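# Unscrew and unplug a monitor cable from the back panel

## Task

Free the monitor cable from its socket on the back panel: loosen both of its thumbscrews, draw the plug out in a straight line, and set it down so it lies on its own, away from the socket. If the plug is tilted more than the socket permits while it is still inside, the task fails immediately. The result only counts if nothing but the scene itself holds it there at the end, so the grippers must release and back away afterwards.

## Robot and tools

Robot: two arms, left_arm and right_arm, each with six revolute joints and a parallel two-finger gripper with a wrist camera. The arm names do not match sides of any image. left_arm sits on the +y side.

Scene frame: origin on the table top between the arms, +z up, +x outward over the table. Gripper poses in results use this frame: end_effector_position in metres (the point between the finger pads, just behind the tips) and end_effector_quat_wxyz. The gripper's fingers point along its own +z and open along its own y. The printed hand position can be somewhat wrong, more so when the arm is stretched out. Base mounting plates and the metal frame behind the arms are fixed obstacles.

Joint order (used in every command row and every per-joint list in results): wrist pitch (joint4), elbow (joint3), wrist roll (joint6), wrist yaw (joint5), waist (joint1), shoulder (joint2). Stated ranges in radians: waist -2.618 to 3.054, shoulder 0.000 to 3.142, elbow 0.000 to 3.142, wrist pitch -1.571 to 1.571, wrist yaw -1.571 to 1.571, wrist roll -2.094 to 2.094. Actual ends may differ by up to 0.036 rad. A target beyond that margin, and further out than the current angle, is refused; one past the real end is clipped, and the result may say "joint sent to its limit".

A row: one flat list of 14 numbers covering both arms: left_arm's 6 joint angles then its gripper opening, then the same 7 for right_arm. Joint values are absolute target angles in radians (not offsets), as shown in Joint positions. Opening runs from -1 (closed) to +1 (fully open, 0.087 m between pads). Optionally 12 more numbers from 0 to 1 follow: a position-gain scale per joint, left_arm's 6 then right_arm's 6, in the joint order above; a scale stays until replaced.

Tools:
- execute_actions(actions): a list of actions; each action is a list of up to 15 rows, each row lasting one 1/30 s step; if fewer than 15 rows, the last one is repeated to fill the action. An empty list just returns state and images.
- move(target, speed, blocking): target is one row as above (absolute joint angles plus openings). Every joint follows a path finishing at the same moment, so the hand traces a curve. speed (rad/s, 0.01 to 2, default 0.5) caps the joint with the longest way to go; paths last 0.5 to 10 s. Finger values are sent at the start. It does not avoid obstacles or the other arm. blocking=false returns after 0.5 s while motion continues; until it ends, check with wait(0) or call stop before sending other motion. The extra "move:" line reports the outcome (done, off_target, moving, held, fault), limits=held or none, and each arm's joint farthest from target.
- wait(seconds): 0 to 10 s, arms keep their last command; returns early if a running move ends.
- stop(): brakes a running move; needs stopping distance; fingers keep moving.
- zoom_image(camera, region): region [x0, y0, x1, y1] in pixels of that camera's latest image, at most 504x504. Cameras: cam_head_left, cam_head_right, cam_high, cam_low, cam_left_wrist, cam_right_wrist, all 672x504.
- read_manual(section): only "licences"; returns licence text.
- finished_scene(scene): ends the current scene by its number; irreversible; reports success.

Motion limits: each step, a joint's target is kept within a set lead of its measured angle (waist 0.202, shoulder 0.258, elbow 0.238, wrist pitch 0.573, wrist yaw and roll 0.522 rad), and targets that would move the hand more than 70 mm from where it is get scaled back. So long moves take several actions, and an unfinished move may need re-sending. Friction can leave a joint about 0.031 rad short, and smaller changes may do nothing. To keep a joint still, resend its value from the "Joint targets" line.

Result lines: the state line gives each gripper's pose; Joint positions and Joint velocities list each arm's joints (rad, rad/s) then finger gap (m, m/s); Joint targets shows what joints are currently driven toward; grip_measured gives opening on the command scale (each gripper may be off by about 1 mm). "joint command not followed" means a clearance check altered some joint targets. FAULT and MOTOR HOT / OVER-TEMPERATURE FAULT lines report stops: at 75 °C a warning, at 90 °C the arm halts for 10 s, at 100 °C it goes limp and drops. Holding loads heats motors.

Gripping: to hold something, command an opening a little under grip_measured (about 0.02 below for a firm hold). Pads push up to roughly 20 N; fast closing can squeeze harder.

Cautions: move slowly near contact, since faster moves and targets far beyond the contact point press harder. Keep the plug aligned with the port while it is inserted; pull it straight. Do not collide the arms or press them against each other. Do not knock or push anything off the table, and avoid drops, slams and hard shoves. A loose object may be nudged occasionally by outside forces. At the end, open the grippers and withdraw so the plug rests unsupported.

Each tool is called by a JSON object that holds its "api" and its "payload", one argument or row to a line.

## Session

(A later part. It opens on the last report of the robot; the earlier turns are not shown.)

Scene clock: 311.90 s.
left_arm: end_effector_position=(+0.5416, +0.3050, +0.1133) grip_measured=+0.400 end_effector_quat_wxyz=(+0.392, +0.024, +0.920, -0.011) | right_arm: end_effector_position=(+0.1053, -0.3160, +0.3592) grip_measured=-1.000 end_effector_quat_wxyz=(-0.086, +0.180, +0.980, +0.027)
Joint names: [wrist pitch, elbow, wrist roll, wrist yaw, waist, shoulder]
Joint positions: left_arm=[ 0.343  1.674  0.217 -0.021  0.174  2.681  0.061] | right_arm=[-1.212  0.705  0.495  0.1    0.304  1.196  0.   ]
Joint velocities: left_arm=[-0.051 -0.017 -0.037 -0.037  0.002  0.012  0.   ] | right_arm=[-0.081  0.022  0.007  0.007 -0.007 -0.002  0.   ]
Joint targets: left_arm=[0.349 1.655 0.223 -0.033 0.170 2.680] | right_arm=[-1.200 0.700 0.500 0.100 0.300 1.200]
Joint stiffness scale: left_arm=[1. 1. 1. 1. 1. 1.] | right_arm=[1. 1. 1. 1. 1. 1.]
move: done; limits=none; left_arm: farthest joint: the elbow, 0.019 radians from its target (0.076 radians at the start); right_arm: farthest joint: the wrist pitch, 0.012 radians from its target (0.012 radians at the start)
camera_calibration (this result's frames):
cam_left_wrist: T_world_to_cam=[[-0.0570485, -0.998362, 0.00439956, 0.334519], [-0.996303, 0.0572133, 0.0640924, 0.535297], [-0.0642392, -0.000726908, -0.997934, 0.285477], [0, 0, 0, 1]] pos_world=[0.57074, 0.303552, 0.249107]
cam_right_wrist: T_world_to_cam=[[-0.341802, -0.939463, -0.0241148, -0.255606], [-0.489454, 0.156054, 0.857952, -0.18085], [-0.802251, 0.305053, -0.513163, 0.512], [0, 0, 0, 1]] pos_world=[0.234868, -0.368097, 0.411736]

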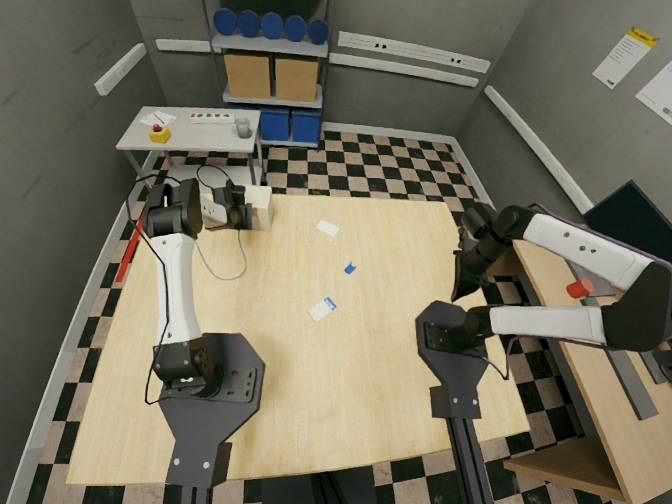

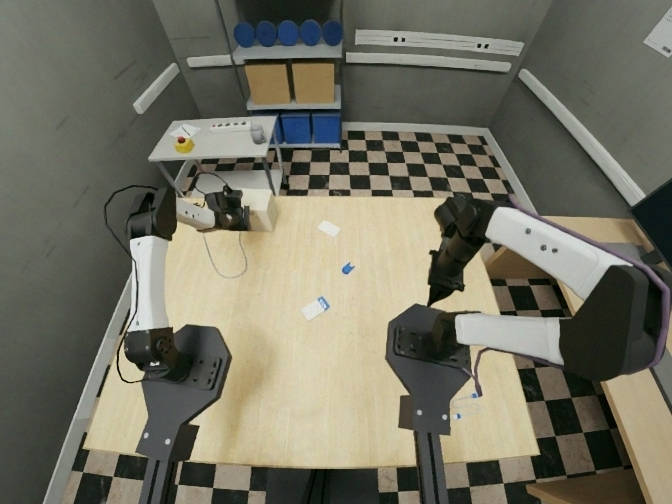

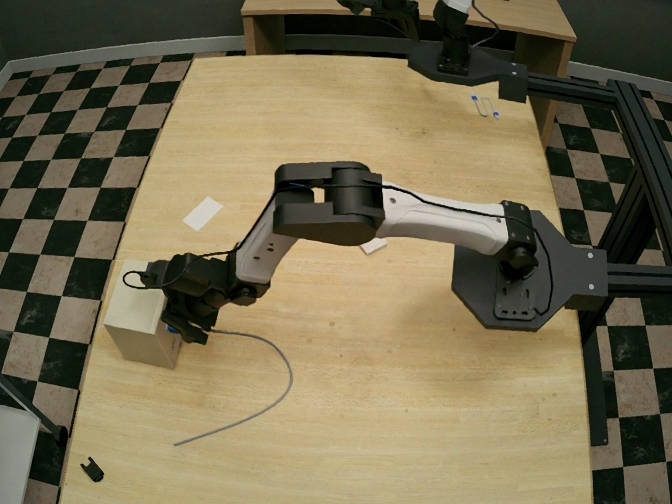

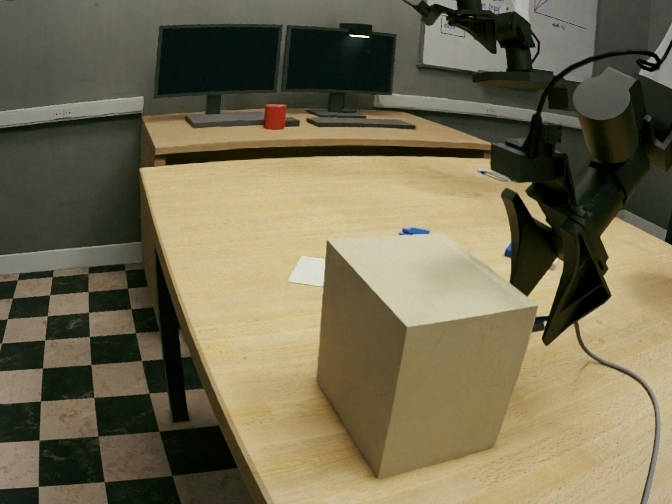

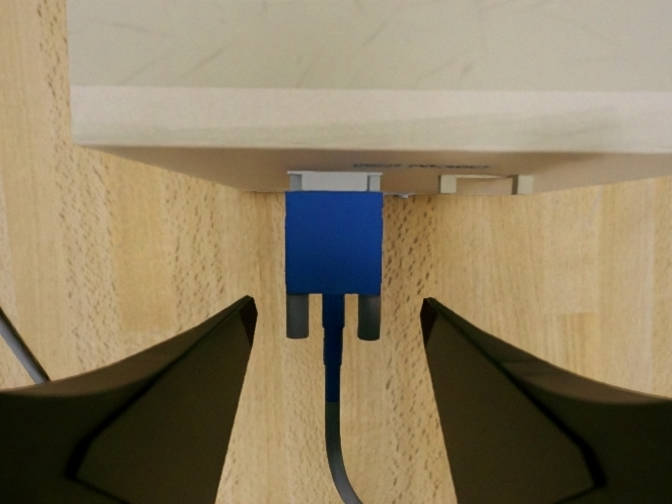

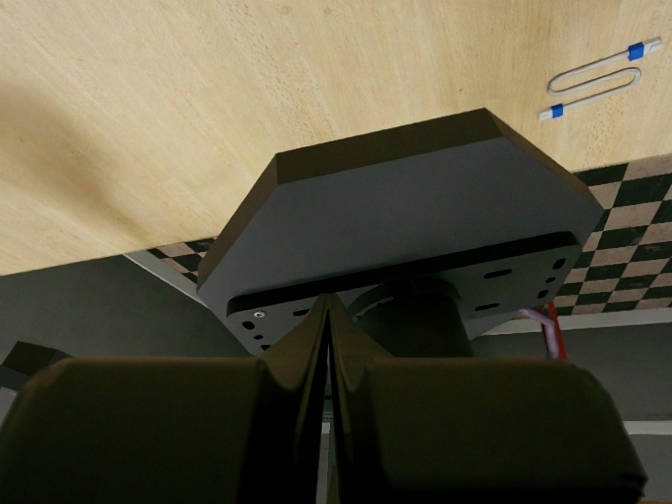

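{"api": "execute_actions", "payload": {
  "actions": [
    [[0.343,1.674,0.217,-0.021,0.180,2.69,0.2,-1.2,0.7,0.5,0.1,0.3,1.2,-1],[0.343,1.674,0.217,-0.021,0.182,2.69,0.05,-1.2,0.7,0.5,0.1,0.3,1.2,-1],[0.343,1.674,0.217,-0.021,0.183,2.69,-0.08,-1.2,0.7,0.5,0.1,0.3,1.2,-1],[0.343,1.674,0.217,-0.021,0.183,2.69,-0.15,-1.2,0.7,0.5,0.1,0.3,1.2,-1],[0.343,1.674,0.217,-0.021,0.183,2.69,-0.19,-1.2,0.7,0.5,0.1,0.3,1.2,-1],[0.343,1.674,0.217,-0.021,0.183,2.69,-0.215,-1.2,0.7,0.5,0.1,0.3,1.2,-1],[0.343,1.674,0.217,-0.021,0.183,2.69,-0.235,-1.2,0.7,0.5,0.1,0.3,1.2,-1],[0.343,1.674,0.217,-0.021,0.183,2.69,-0.25,-1.2,0.7,0.5,0.1,0.3,1.2,-1],[0.343,1.674,0.217,-0.021,0.183,2.69,-0.26,-1.2,0.7,0.5,0.1,0.3,1.2,-1],[0.343,1.674,0.217,-0.021,0.183,2.69,-0.27,-1.2,0.7,0.5,0.1,0.3,1.2,-1],[0.343,1.674,0.217,-0.021,0.183,2.69,-0.28,-1.2,0.7,0.5,0.1,0.3,1.2,-1],[0.343,1.674,0.217,-0.021,0.183,2.69,-0.287,-1.2,0.7,0.5,0.1,0.3,1.2,-1]],
    [[0.343,1.68,0.217,-0.021,0.181,2.70,-0.287,-1.2,0.7,0.5,0.1,0.3,1.2,-1],[0.343,1.684,0.217,-0.021,0.181,2.705,-0.287,-1.2,0.7,0.5,0.1,0.3,1.2,-1],[0.343,1.686,0.217,-0.021,0.181,2.71,-0.287,-1.2,0.7,0.5,0.1,0.3,1.2,-1],[0.343,1.686,0.217,-0.021,0.181,2.714,-0.287,-1.2,0.7,0.5,0.1,0.3,1.2,-1],[0.343,1.686,0.217,-0.021,0.181,2.718,-0.287,-1.2,0.7,0.5,0.1,0.3,1.2,-1],[0.343,1.686,0.217,-0.021,0.181,2.722,-0.287,-1.2,0.7,0.5,0.1,0.3,1.2,-1]]
  ]
}}

Scene clock: 314.60 s.
left_arm: end_effector_position=(+0.5415, +0.3062, +0.1114) grip_measured=-0.283 end_effector_quat_wxyz=(+0.393, +0.024, +0.919, -0.009) | right_arm: end_effector_position=(+0.1053, -0.3160, +0.3592) grip_measured=-1.000 end_effector_quat_wxyz=(-0.086, +0.180, +0.980, +0.027)
Joint names: [wrist pitch, elbow, wrist roll, wrist yaw, waist, shoulder]
Joint positions: left_arm=[ 0.35   1.674  0.22  -0.022  0.175  2.685  0.031] | right_arm=[-1.212  0.705  0.495  0.1    0.304  1.196  0.   ]
Joint velocities: left_arm=[-0.007 -0.002  0.037 -0.022 -0.022 -0.002 -0.   ] | right_arm=[-0.007 -0.002 -0.022 -0.066 -0.007  0.002  0.   ]
Joint targets: left_arm=[0.343 1.686 0.217 -0.021 0.181 2.722] | right_arm=[-1.200 0.700 0.500 0.100 0.300 1.200]
Joint stiffness scale: left_arm=[1. 1. 1. 1. 1. 1.] | right_arm=[1. 1. 1. 1. 1. 1.]
camera_calibration (this result's frames):
cam_left_wrist: T_world_to_cam=[[-0.0558306, -0.99844, 0.000686334, 0.335531], [-0.996482, 0.0557641, 0.0625595, 0.53588], [-0.0625002, 0.00280882, -0.998041, 0.281569], [0, 0, 0, 1]] pos_world=[0.570326, 0.304334, 0.247263]
cam_right_wrist: T_world_to_cam=[[-0.341802, -0.939463, -0.0241148, -0.255606], [-0.489454, 0.156054, 0.857952, -0.18085], [-0.802251, 0.305053, -0.513163, 0.512], [0, 0, 0, 1]] pos_world=[0.234868, -0.368097, 0.411736]

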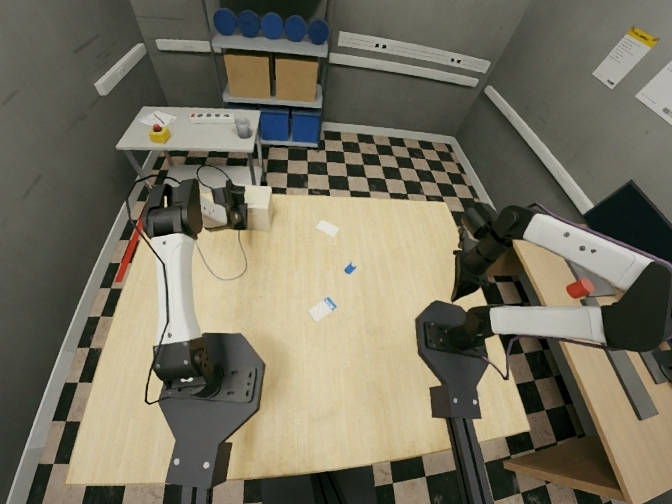

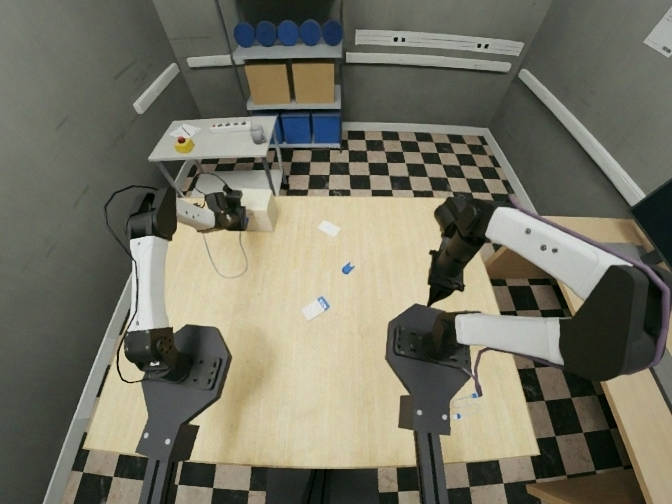

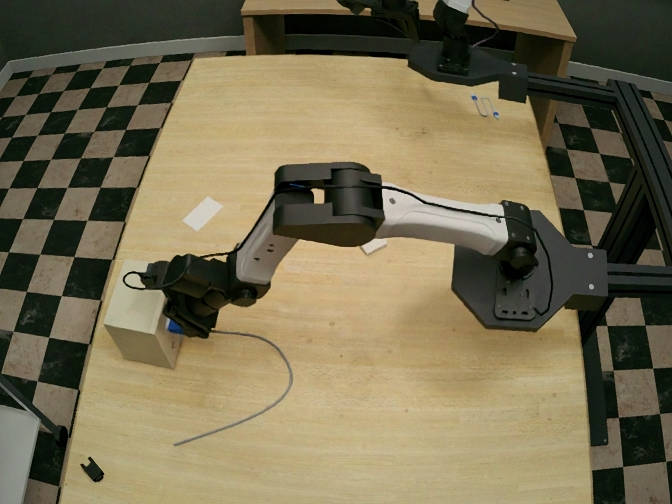

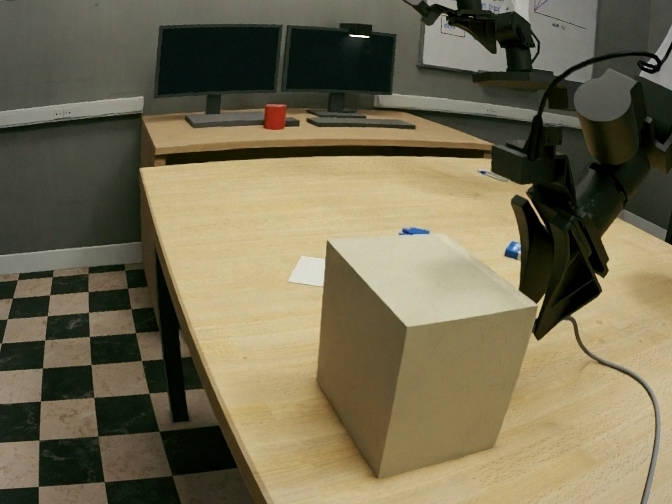

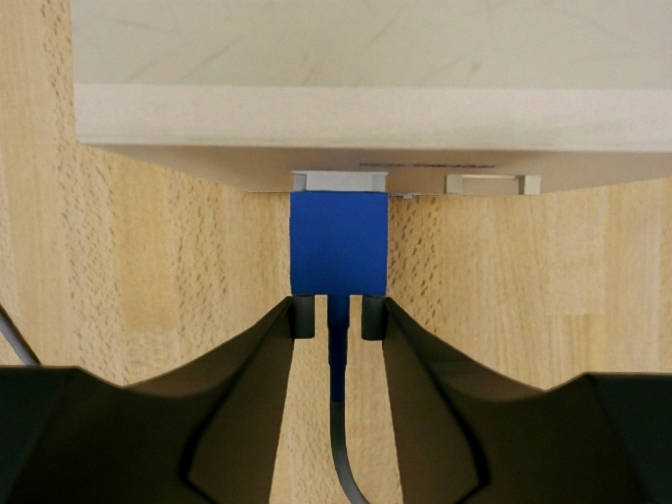

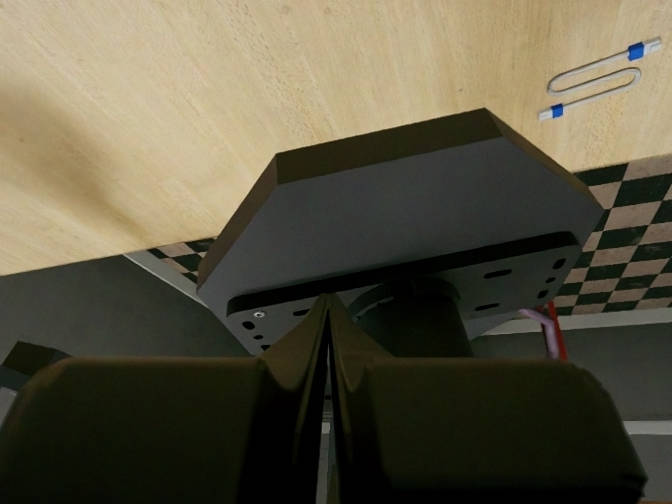

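{"api": "execute_actions", "payload": {
  "actions": [
    [[0.35,1.674,0.22,-0.022,0.178,2.69,-0.287,-1.2,0.7,0.5,0.1,0.3,1.2,-1],[0.35,1.674,0.22,-0.022,0.178,2.69,-0.287,-1.2,0.7,0.5,0.1,0.3,1.2,-1],[0.35,1.674,0.22,-0.022,0.178,2.69,-0.287,-1.2,0.7,0.5,0.1,0.3,1.2,-1],[0.35,1.674,0.22,-0.022,0.178,2.69,-0.287,-1.2,0.7,0.5,0.1,0.3,1.2,-1],[0.35,1.674,0.22,-0.022,0.178,2.69,0.4,-1.2,0.7,0.5,0.1,0.3,1.2,-1]]
  ]
}}

{"api": "zoom_image", "payload": {
  "camera": "cam_left_wrist",
  "region": [240,150,440,350]
}}

Scene clock: 315.60 s.
left_arm: end_effector_position=(+0.5418, +0.3063, +0.1116) grip_measured=+0.400 end_effector_quat_wxyz=(+0.394, +0.024, +0.919, -0.009) | right_arm: end_effector_position=(+0.1053, -0.3160, +0.3592) grip_measured=-1.000 end_effector_quat_wxyz=(-0.086, +0.180, +0.980, +0.027)
Joint names: [wrist pitch, elbow, wrist roll, wrist yaw, waist, shoulder]
Joint positions: left_arm=[ 0.352  1.674  0.221 -0.022  0.175  2.685  0.061] | right_arm=[-1.212  0.705  0.495  0.1    0.304  1.196  0.   ]
Joint velocities: left_arm=[-0.051 -0.002 -0.022  0.022 -0.002 -0.002  0.001] | right_arm=[ 0.022 -0.002  0.037 -0.066  0.012  0.007  0.   ]
Joint targets: left_arm=[0.350 1.674 0.220 -0.022 0.178 2.690] | right_arm=[-1.200 0.700 0.500 0.100 0.300 1.200]
Joint stiffness scale: left_arm=[1. 1. 1. 1. 1. 1.] | right_arm=[1. 1. 1. 1. 1. 1.]
camera_calibration (this result's frames):
cam_left_wrist: T_world_to_cam=[[-0.0560963, -0.998425, -0.0000775555, 0.33587], [-0.996562, 0.0559868, 0.0610776, 0.536307], [-0.0609771, 0.00350352, -0.998133, 0.280786], [0, 0, 0, 1]] pos_world=[0.570425, 0.304331, 0.247531]
cam_right_wrist: T_world_to_cam=[[-0.341802, -0.939463, -0.0241148, -0.255606], [-0.489454, 0.156054, 0.857952, -0.18085], [-0.802251, 0.305053, -0.513163, 0.512], [0, 0, 0, 1]] pos_world=[0.234868, -0.368097, 0.411736]

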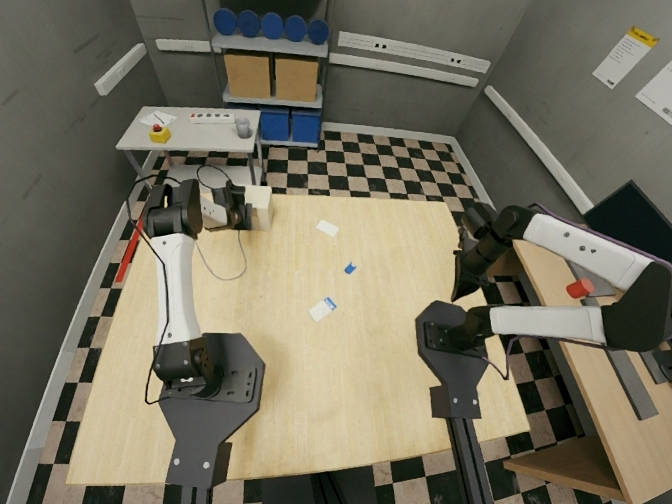

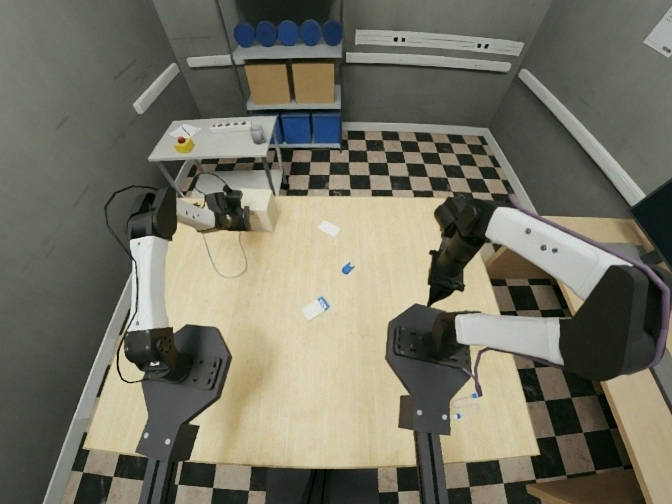

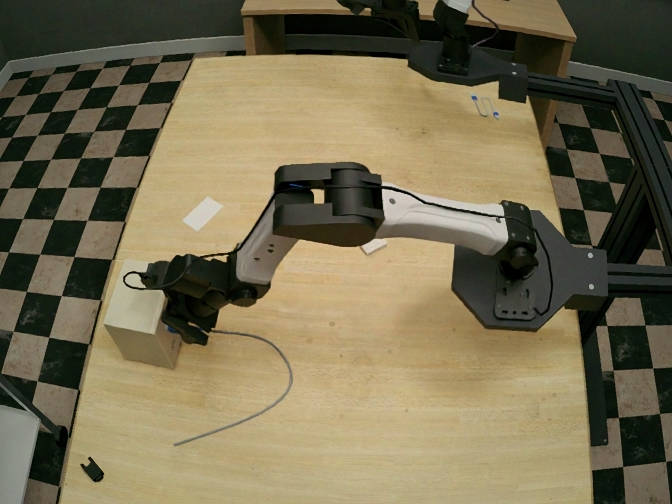

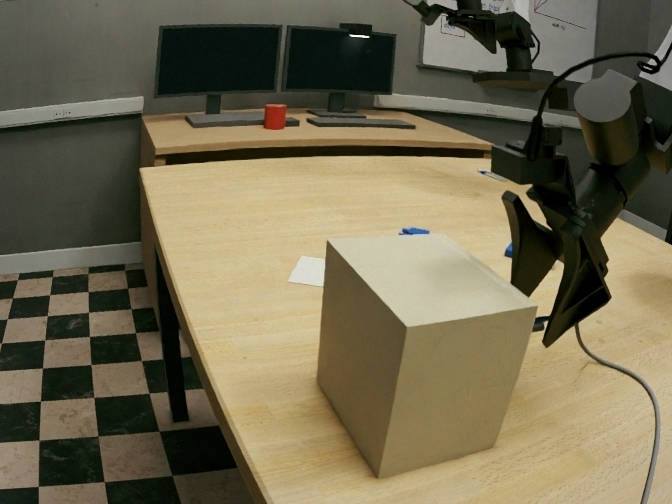

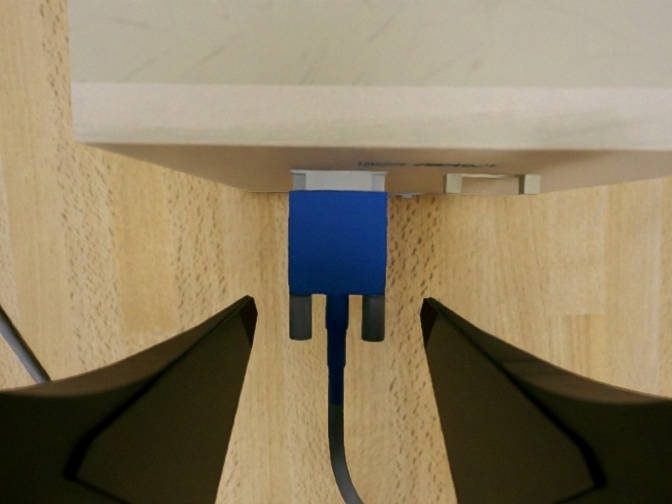

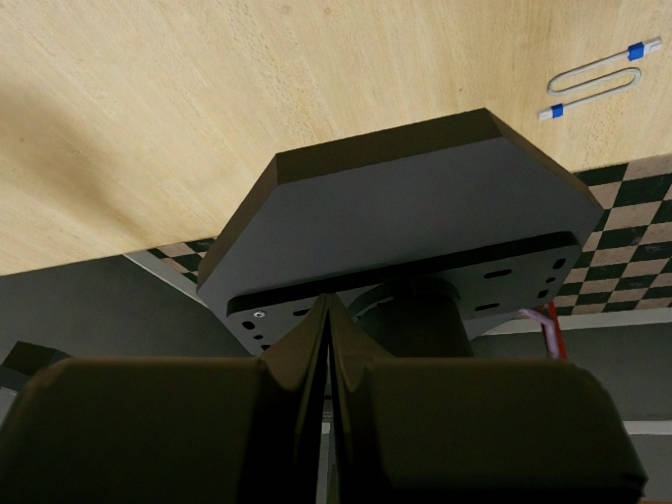

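Region (240, 150, 440, 350) of cam_left_wrist's 672x504 image, scaled by 2.520, with more detail than that image has.

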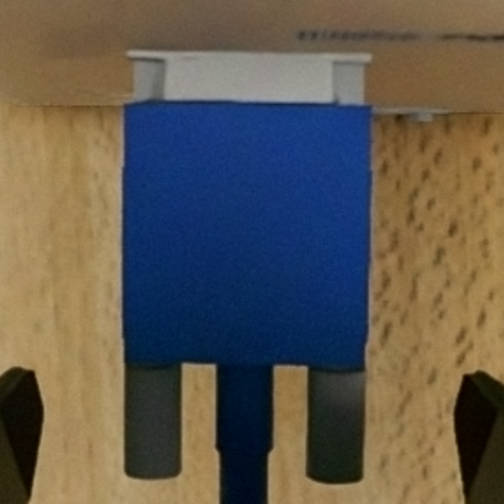

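{"api": "execute_actions", "payload": {
  "actions": [
    [[0.362,1.653,0.245,-0.066,0.160,2.70,0.4,-1.2,0.7,0.5,0.1,0.3,1.2,-1],[0.375,1.651,0.267,-0.099,0.150,2.705,0.4,-1.2,0.7,0.5,0.1,0.3,1.2,-1],[0.388,1.649,0.289,-0.133,0.139,2.71,0.4,-1.2,0.7,0.5,0.1,0.3,1.2,-1],[0.402,1.647,0.311,-0.166,0.128,2.715,0.4,-1.2,0.7,0.5,0.1,0.3,1.2,-1],[0.415,1.645,0.333,-0.199,0.118,2.72,0.4,-1.2,0.7,0.5,0.1,0.3,1.2,-1],[0.428,1.645,0.355,-0.232,0.107,2.727,0.4,-1.2,0.7,0.5,0.1,0.3,1.2,-1],[0.442,1.645,0.378,-0.266,0.096,2.734,0.4,-1.2,0.7,0.5,0.1,0.3,1.2,-1],[0.455,1.645,0.400,-0.299,0.086,2.741,0.4,-1.2,0.7,0.5,0.1,0.3,1.2,-1]],
    [[0.455,1.645,0.400,-0.299,0.086,2.741,0.25,-1.2,0.7,0.5,0.1,0.3,1.2,-1],[0.455,1.645,0.400,-0.299,0.086,2.741,0.1,-1.2,0.7,0.5,0.1,0.3,1.2,-1],[0.455,1.645,0.400,-0.299,0.086,2.741,-0.03,-1.2,0.7,0.5,0.1,0.3,1.2,-1],[0.455,1.645,0.400,-0.299,0.086,2.741,-0.12,-1.2,0.7,0.5,0.1,0.3,1.2,-1],[0.455,1.65,0.396,-0.299,0.088,2.735,-0.18,-1.2,0.7,0.5,0.1,0.3,1.2,-1],[0.455,1.66,0.396,-0.299,0.09,2.725,-0.22,-1.2,0.7,0.5,0.1,0.3,1.2,-1],[0.455,1.66,0.396,-0.299,0.09,2.725,-0.245,-1.2,0.7,0.5,0.1,0.3,1.2,-1],[0.455,1.66,0.396,-0.299,0.09,2.725,-0.265,-1.2,0.7,0.5,0.1,0.3,1.2,-1],[0.455,1.66,0.396,-0.299,0.09,2.725,-0.28,-1.2,0.7,0.5,0.1,0.3,1.2,-1],[0.455,1.66,0.396,-0.299,0.09,2.725,-0.29,-1.2,0.7,0.5,0.1,0.3,1.2,-1],[0.455,1.66,0.396,-0.299,0.09,2.725,-0.30,-1.2,0.7,0.5,0.1,0.3,1.2,-1],[0.455,1.66,0.396,-0.299,0.09,2.725,-0.31,-1.2,0.7,0.5,0.1,0.3,1.2,-1],[0.455,1.66,0.396,-0.299,0.092,2.725,-0.32,-1.2,0.7,0.5,0.1,0.3,1.2,-1],[0.445,1.665,0.392,-0.290,0.094,2.72,-0.33,-1.2,0.7,0.5,0.1,0.3,1.2,-1]],
    [[0.436,1.668,0.388,-0.280,0.095,2.716,-0.332,-1.2,0.7,0.5,0.1,0.3,1.2,-1],[0.430,1.668,0.380,-0.265,0.095,2.716,-0.332,-1.2,0.7,0.5,0.1,0.3,1.2,-1],[0.418,1.668,0.367,-0.247,0.096,2.716,-0.332,-1.2,0.7,0.5,0.1,0.3,1.2,-1],[0.407,1.668,0.349,-0.220,0.097,2.715,-0.332,-1.2,0.7,0.5,0.1,0.3,1.2,-1],[0.395,1.671,0.331,-0.194,0.106,2.709,-0.33,-1.2,0.7,0.5,0.1,0.3,1.2,-1],[0.384,1.675,0.313,-0.167,0.114,2.703,-0.33,-1.2,0.7,0.5,0.1,0.3,1.2,-1],[0.373,1.678,0.295,-0.141,0.123,2.698,-0.324,-1.2,0.7,0.5,0.1,0.3,1.2,-1],[0.363,1.679,0.278,-0.114,0.131,2.694,-0.319,-1.2,0.7,0.5,0.1,0.3,1.2,-1],[0.353,1.680,0.260,-0.087,0.140,2.690,-0.315,-1.2,0.7,0.5,0.1,0.3,1.2,-1],[0.343,1.682,0.243,-0.061,0.148,2.686,-0.311,-1.2,0.7,0.5,0.1,0.3,1.2,-1],[0.333,1.684,0.226,-0.034,0.157,2.683,-0.308,-1.2,0.7,0.5,0.1,0.3,1.2,-1],[0.324,1.686,0.209,-0.007,0.166,2.681,-0.305,-1.2,0.7,0.5,0.1,0.3,1.2,-1],[0.315,1.689,0.192,0.020,0.174,2.680,-0.303,-1.2,0.7,0.5,0.1,0.3,1.2,-1],[0.306,1.693,0.176,0.047,0.183,2.685,-0.301,-1.2,0.7,0.5,0.1,0.3,1.2,-1],[0.298,1.697,0.159,0.074,0.192,2.695,-0.30,-1.2,0.7,0.5,0.1,0.3,1.2,-1]],
    [[0.289,1.702,0.143,0.101,0.200,2.70,-0.30,-1.2,0.7,0.5,0.1,0.3,1.2,-1],[0.282,1.707,0.127,0.129,0.209,2.70,-0.301,-1.2,0.7,0.5,0.1,0.3,1.2,-1],[0.274,1.712,0.111,0.156,0.218,2.70,-0.303,-1.2,0.7,0.5,0.1,0.3,1.2,-1],[0.266,1.718,0.096,0.183,0.227,2.702,-0.305,-1.2,0.7,0.5,0.1,0.3,1.2,-1],[0.259,1.725,0.080,0.211,0.236,2.704,-0.308,-1.2,0.7,0.5,0.1,0.3,1.2,-1],[0.253,1.732,0.065,0.238,0.244,2.706,-0.311,-1.2,0.7,0.5,0.1,0.3,1.2,-1],[0.246,1.739,0.055,0.266,0.253,2.708,-0.315,-1.2,0.7,0.5,0.1,0.3,1.2,-1],[0.246,1.747,0.055,0.266,0.262,2.71,-0.319,-1.2,0.7,0.5,0.1,0.3,1.2,-1],[0.246,1.755,0.055,0.266,0.271,2.712,-0.322,-1.2,0.7,0.5,0.1,0.3,1.2,-1],[0.246,1.755,0.055,0.266,0.271,2.712,-0.325,-1.2,0.7,0.5,0.1,0.3,1.2,-1]],
    [[0.25,1.738,0.07,0.255,0.265,2.695,0.4,-1.2,0.7,0.5,0.1,0.3,1.2,-1]]
  ]
}}

{"api": "move", "payload": {
  "target": [0.349,1.655,0.223,-0.033,0.170,2.68,0.4,-1.2,0.7,0.5,0.1,0.3,1.2,-1],
  "speed": 0.6
}}

{"api": "zoom_image", "payload": {
  "camera": "cam_left_wrist",
  "region": [260,200,420,360]
}}

Scene clock: 320.67 s.
left_arm: end_effector_position=(+0.5415, +0.3090, +0.1176) grip_measured=+0.400 end_effector_quat_wxyz=(+0.382, -0.030, +0.912, -0.145) | right_arm: end_effector_position=(+0.1053, -0.3160, +0.3592) grip_measured=-1.000 end_effector_quat_wxyz=(-0.086, +0.180, +0.980, +0.027)
Joint names: [wrist pitch, elbow, wrist roll, wrist yaw, waist, shoulder]
Joint positions: left_arm=[0.244 1.736 0.076 0.253 0.267 2.685 0.061] | right_arm=[-1.212  0.705  0.495  0.1    0.304  1.196  0.   ]
Joint velocities: left_arm=[ 0.007 -0.007 -0.081  0.022  0.002 -0.002  0.001] | right_arm=[-0.037  0.017 -0.051 -0.007  0.017 -0.017  0.   ]
Joint targets: left_arm=[0.250 1.738 0.070 0.255 0.265 2.695] | right_arm=[-1.200 0.700 0.500 0.100 0.300 1.200]
Joint stiffness scale: left_arm=[1. 1. 1. 1. 1. 1.] | right_arm=[1. 1. 1. 1. 1. 1.]
camera_calibration (this result's frames):
cam_left_wrist: T_world_to_cam=[[-0.0608355, -0.955389, 0.289016, 0.293777], [-0.99454, 0.0826144, 0.0637527, 0.52586], [-0.0847855, -0.28356, -0.955199, 0.38327], [0, 0, 0, 1]] pos_world=[0.573357, 0.345908, 0.247668]
cam_right_wrist: T_world_to_cam=[[-0.341802, -0.939463, -0.0241148, -0.255606], [-0.489454, 0.156054, 0.857952, -0.18085], [-0.802251, 0.305053, -0.513163, 0.512], [0, 0, 0, 1]] pos_world=[0.234868, -0.368097, 0.411736]

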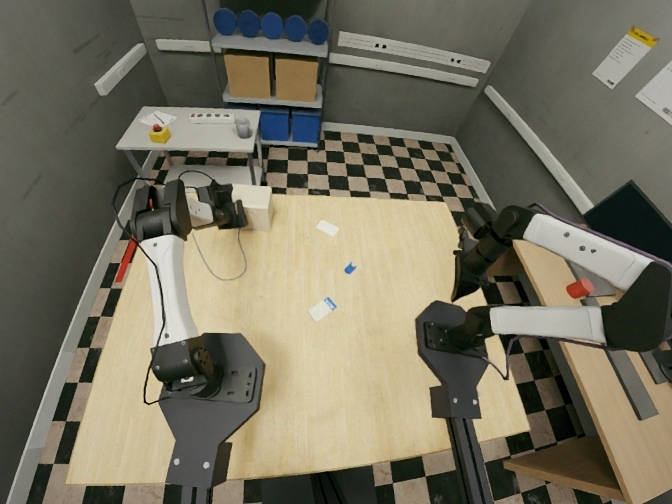

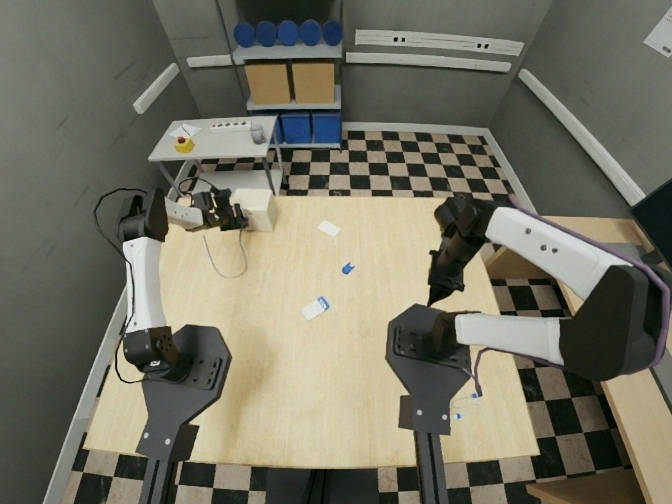

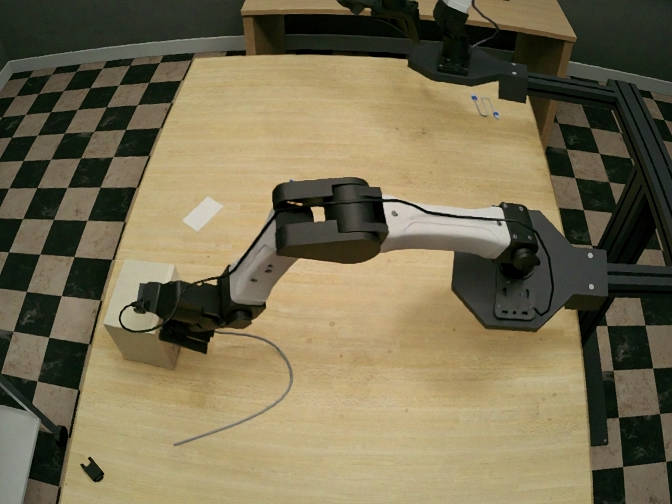

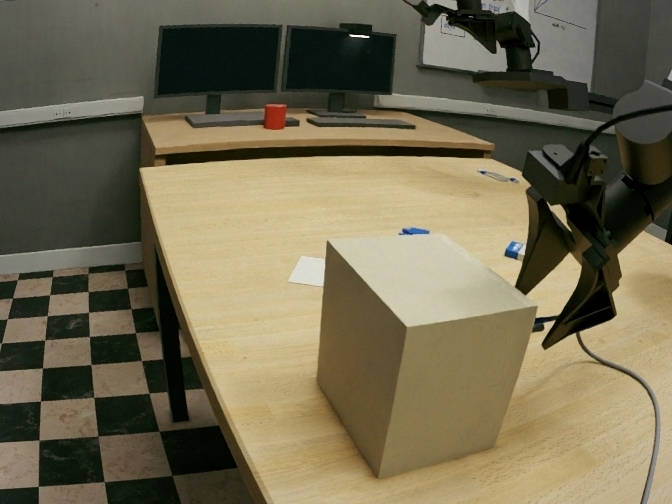

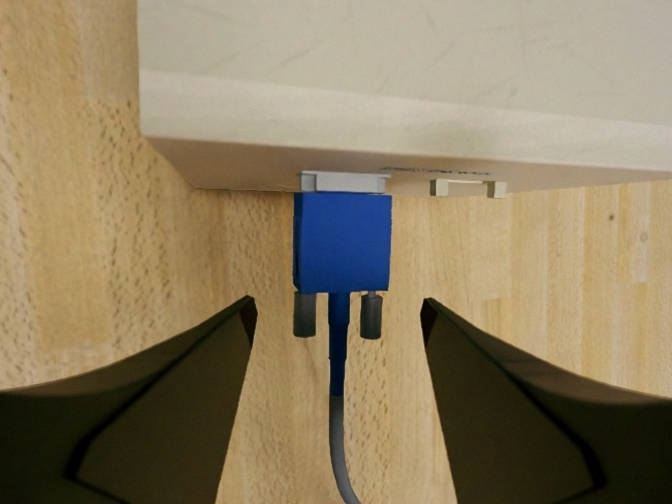

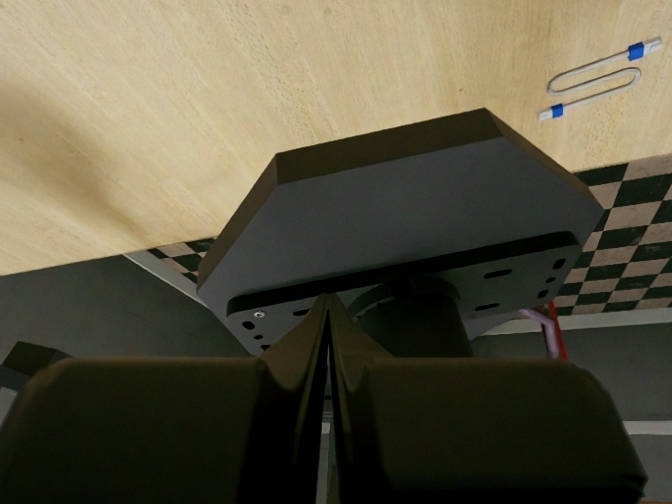

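Scene clock: 321.93 s.
left_arm: end_effector_position=(+0.5401, +0.3024, +0.1106) grip_measured=+0.400 end_effector_quat_wxyz=(+0.390, +0.026, +0.920, -0.013) | right_arm: end_effector_position=(+0.1053, -0.3160, +0.3592) grip_measured=-1.000 end_effector_quat_wxyz=(-0.086, +0.180, +0.980, +0.027)
Joint names: [wrist pitch, elbow, wrist roll, wrist yaw, waist, shoulder]
Joint positions: left_arm=[ 0.343  1.673  0.217 -0.02   0.171  2.685  0.061] | right_arm=[-1.212  0.705  0.495  0.1    0.304  1.196  0.   ]
Joint velocities: left_arm=[-0.007  0.012 -0.007  0.051  0.007 -0.017 -0.001] | right_arm=[-0.007 -0.002 -0.095  0.022 -0.012  0.002  0.   ]
Joint targets: left_arm=[0.349 1.655 0.223 -0.033 0.170 2.680] | right_arm=[-1.200 0.700 0.500 0.100 0.300 1.200]
Joint stiffness scale: left_arm=[1. 1. 1. 1. 1. 1.] | right_arm=[1. 1. 1. 1. 1. 1.]
move: done; limits=none; left_arm: farthest joint: the elbow, 0.018 radians from its target (0.081 radians at the start); right_arm: farthest joint: the wrist pitch, 0.012 radians from its target (0.012 radians at the start)
camera_calibration (this result's frames):
cam_left_wrist: T_world_to_cam=[[-0.060989, -0.99812, 0.00598555, 0.333756], [-0.995733, 0.061257, 0.0690149, 0.531956], [-0.0692519, -0.00175085, -0.997598, 0.285721], [0, 0, 0, 1]] pos_world=[0.569829, 0.301043, 0.246324]
cam_right_wrist: T_world_to_cam=[[-0.341802, -0.939463, -0.0241148, -0.255606], [-0.489454, 0.156054, 0.857952, -0.18085], [-0.802251, 0.305053, -0.513163, 0.512], [0, 0, 0, 1]] pos_world=[0.234868, -0.368097, 0.411736]

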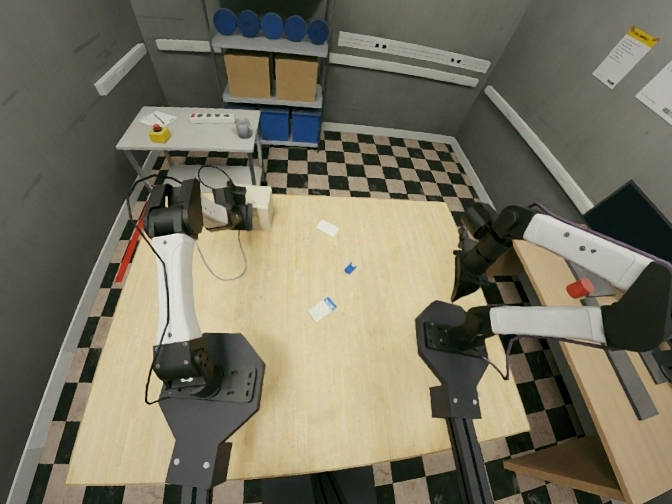

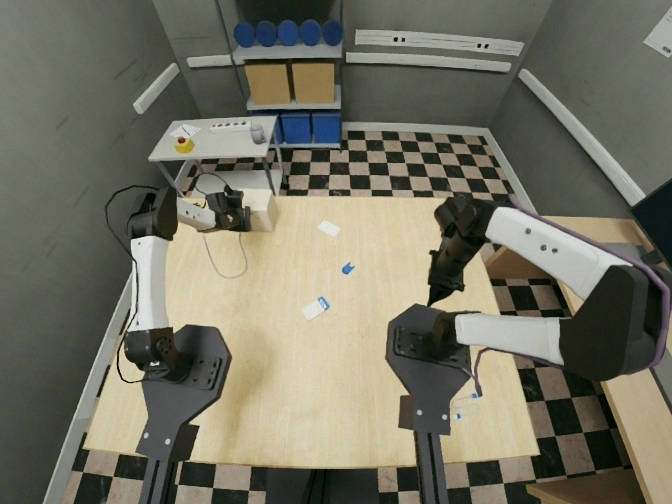

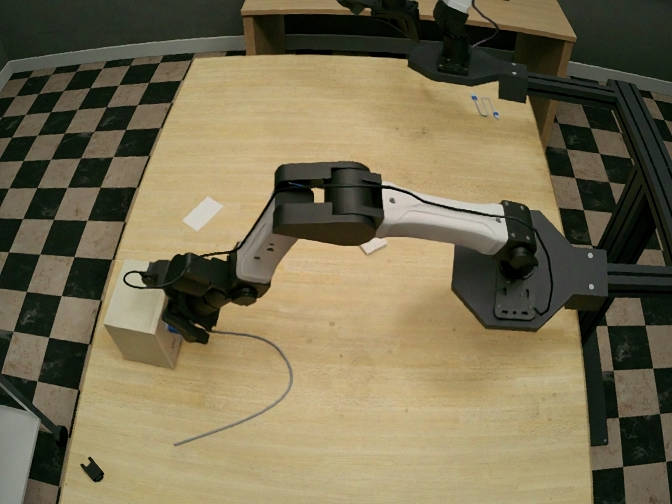

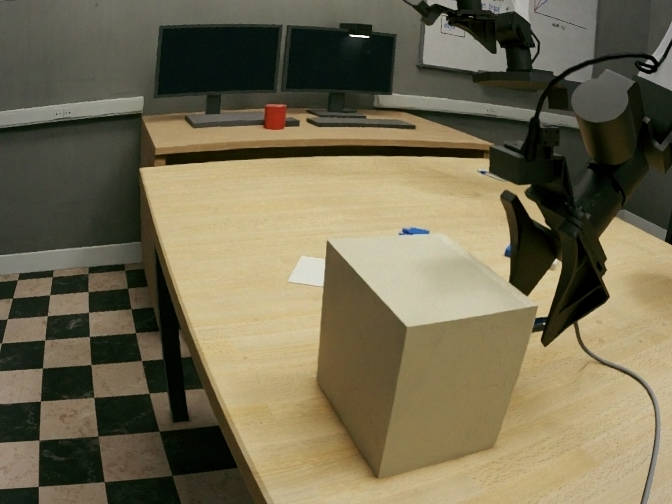

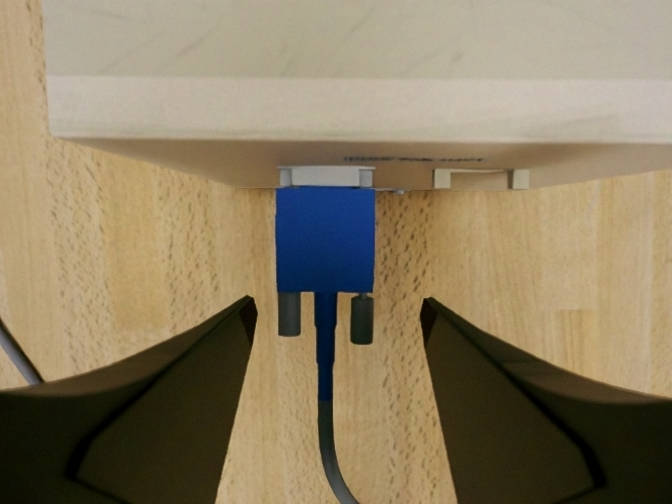

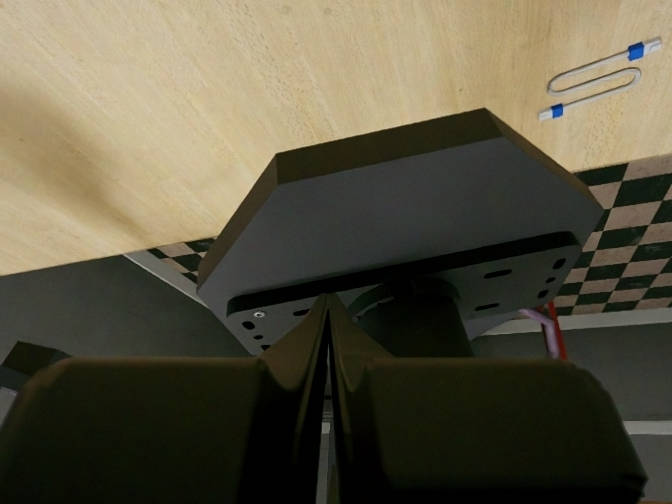

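Region (260, 200, 420, 360) of cam_left_wrist's 672x504 image, scaled by 3.150, with more detail than that image has.

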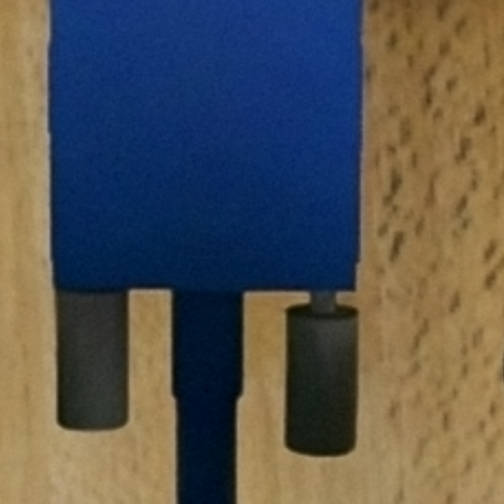

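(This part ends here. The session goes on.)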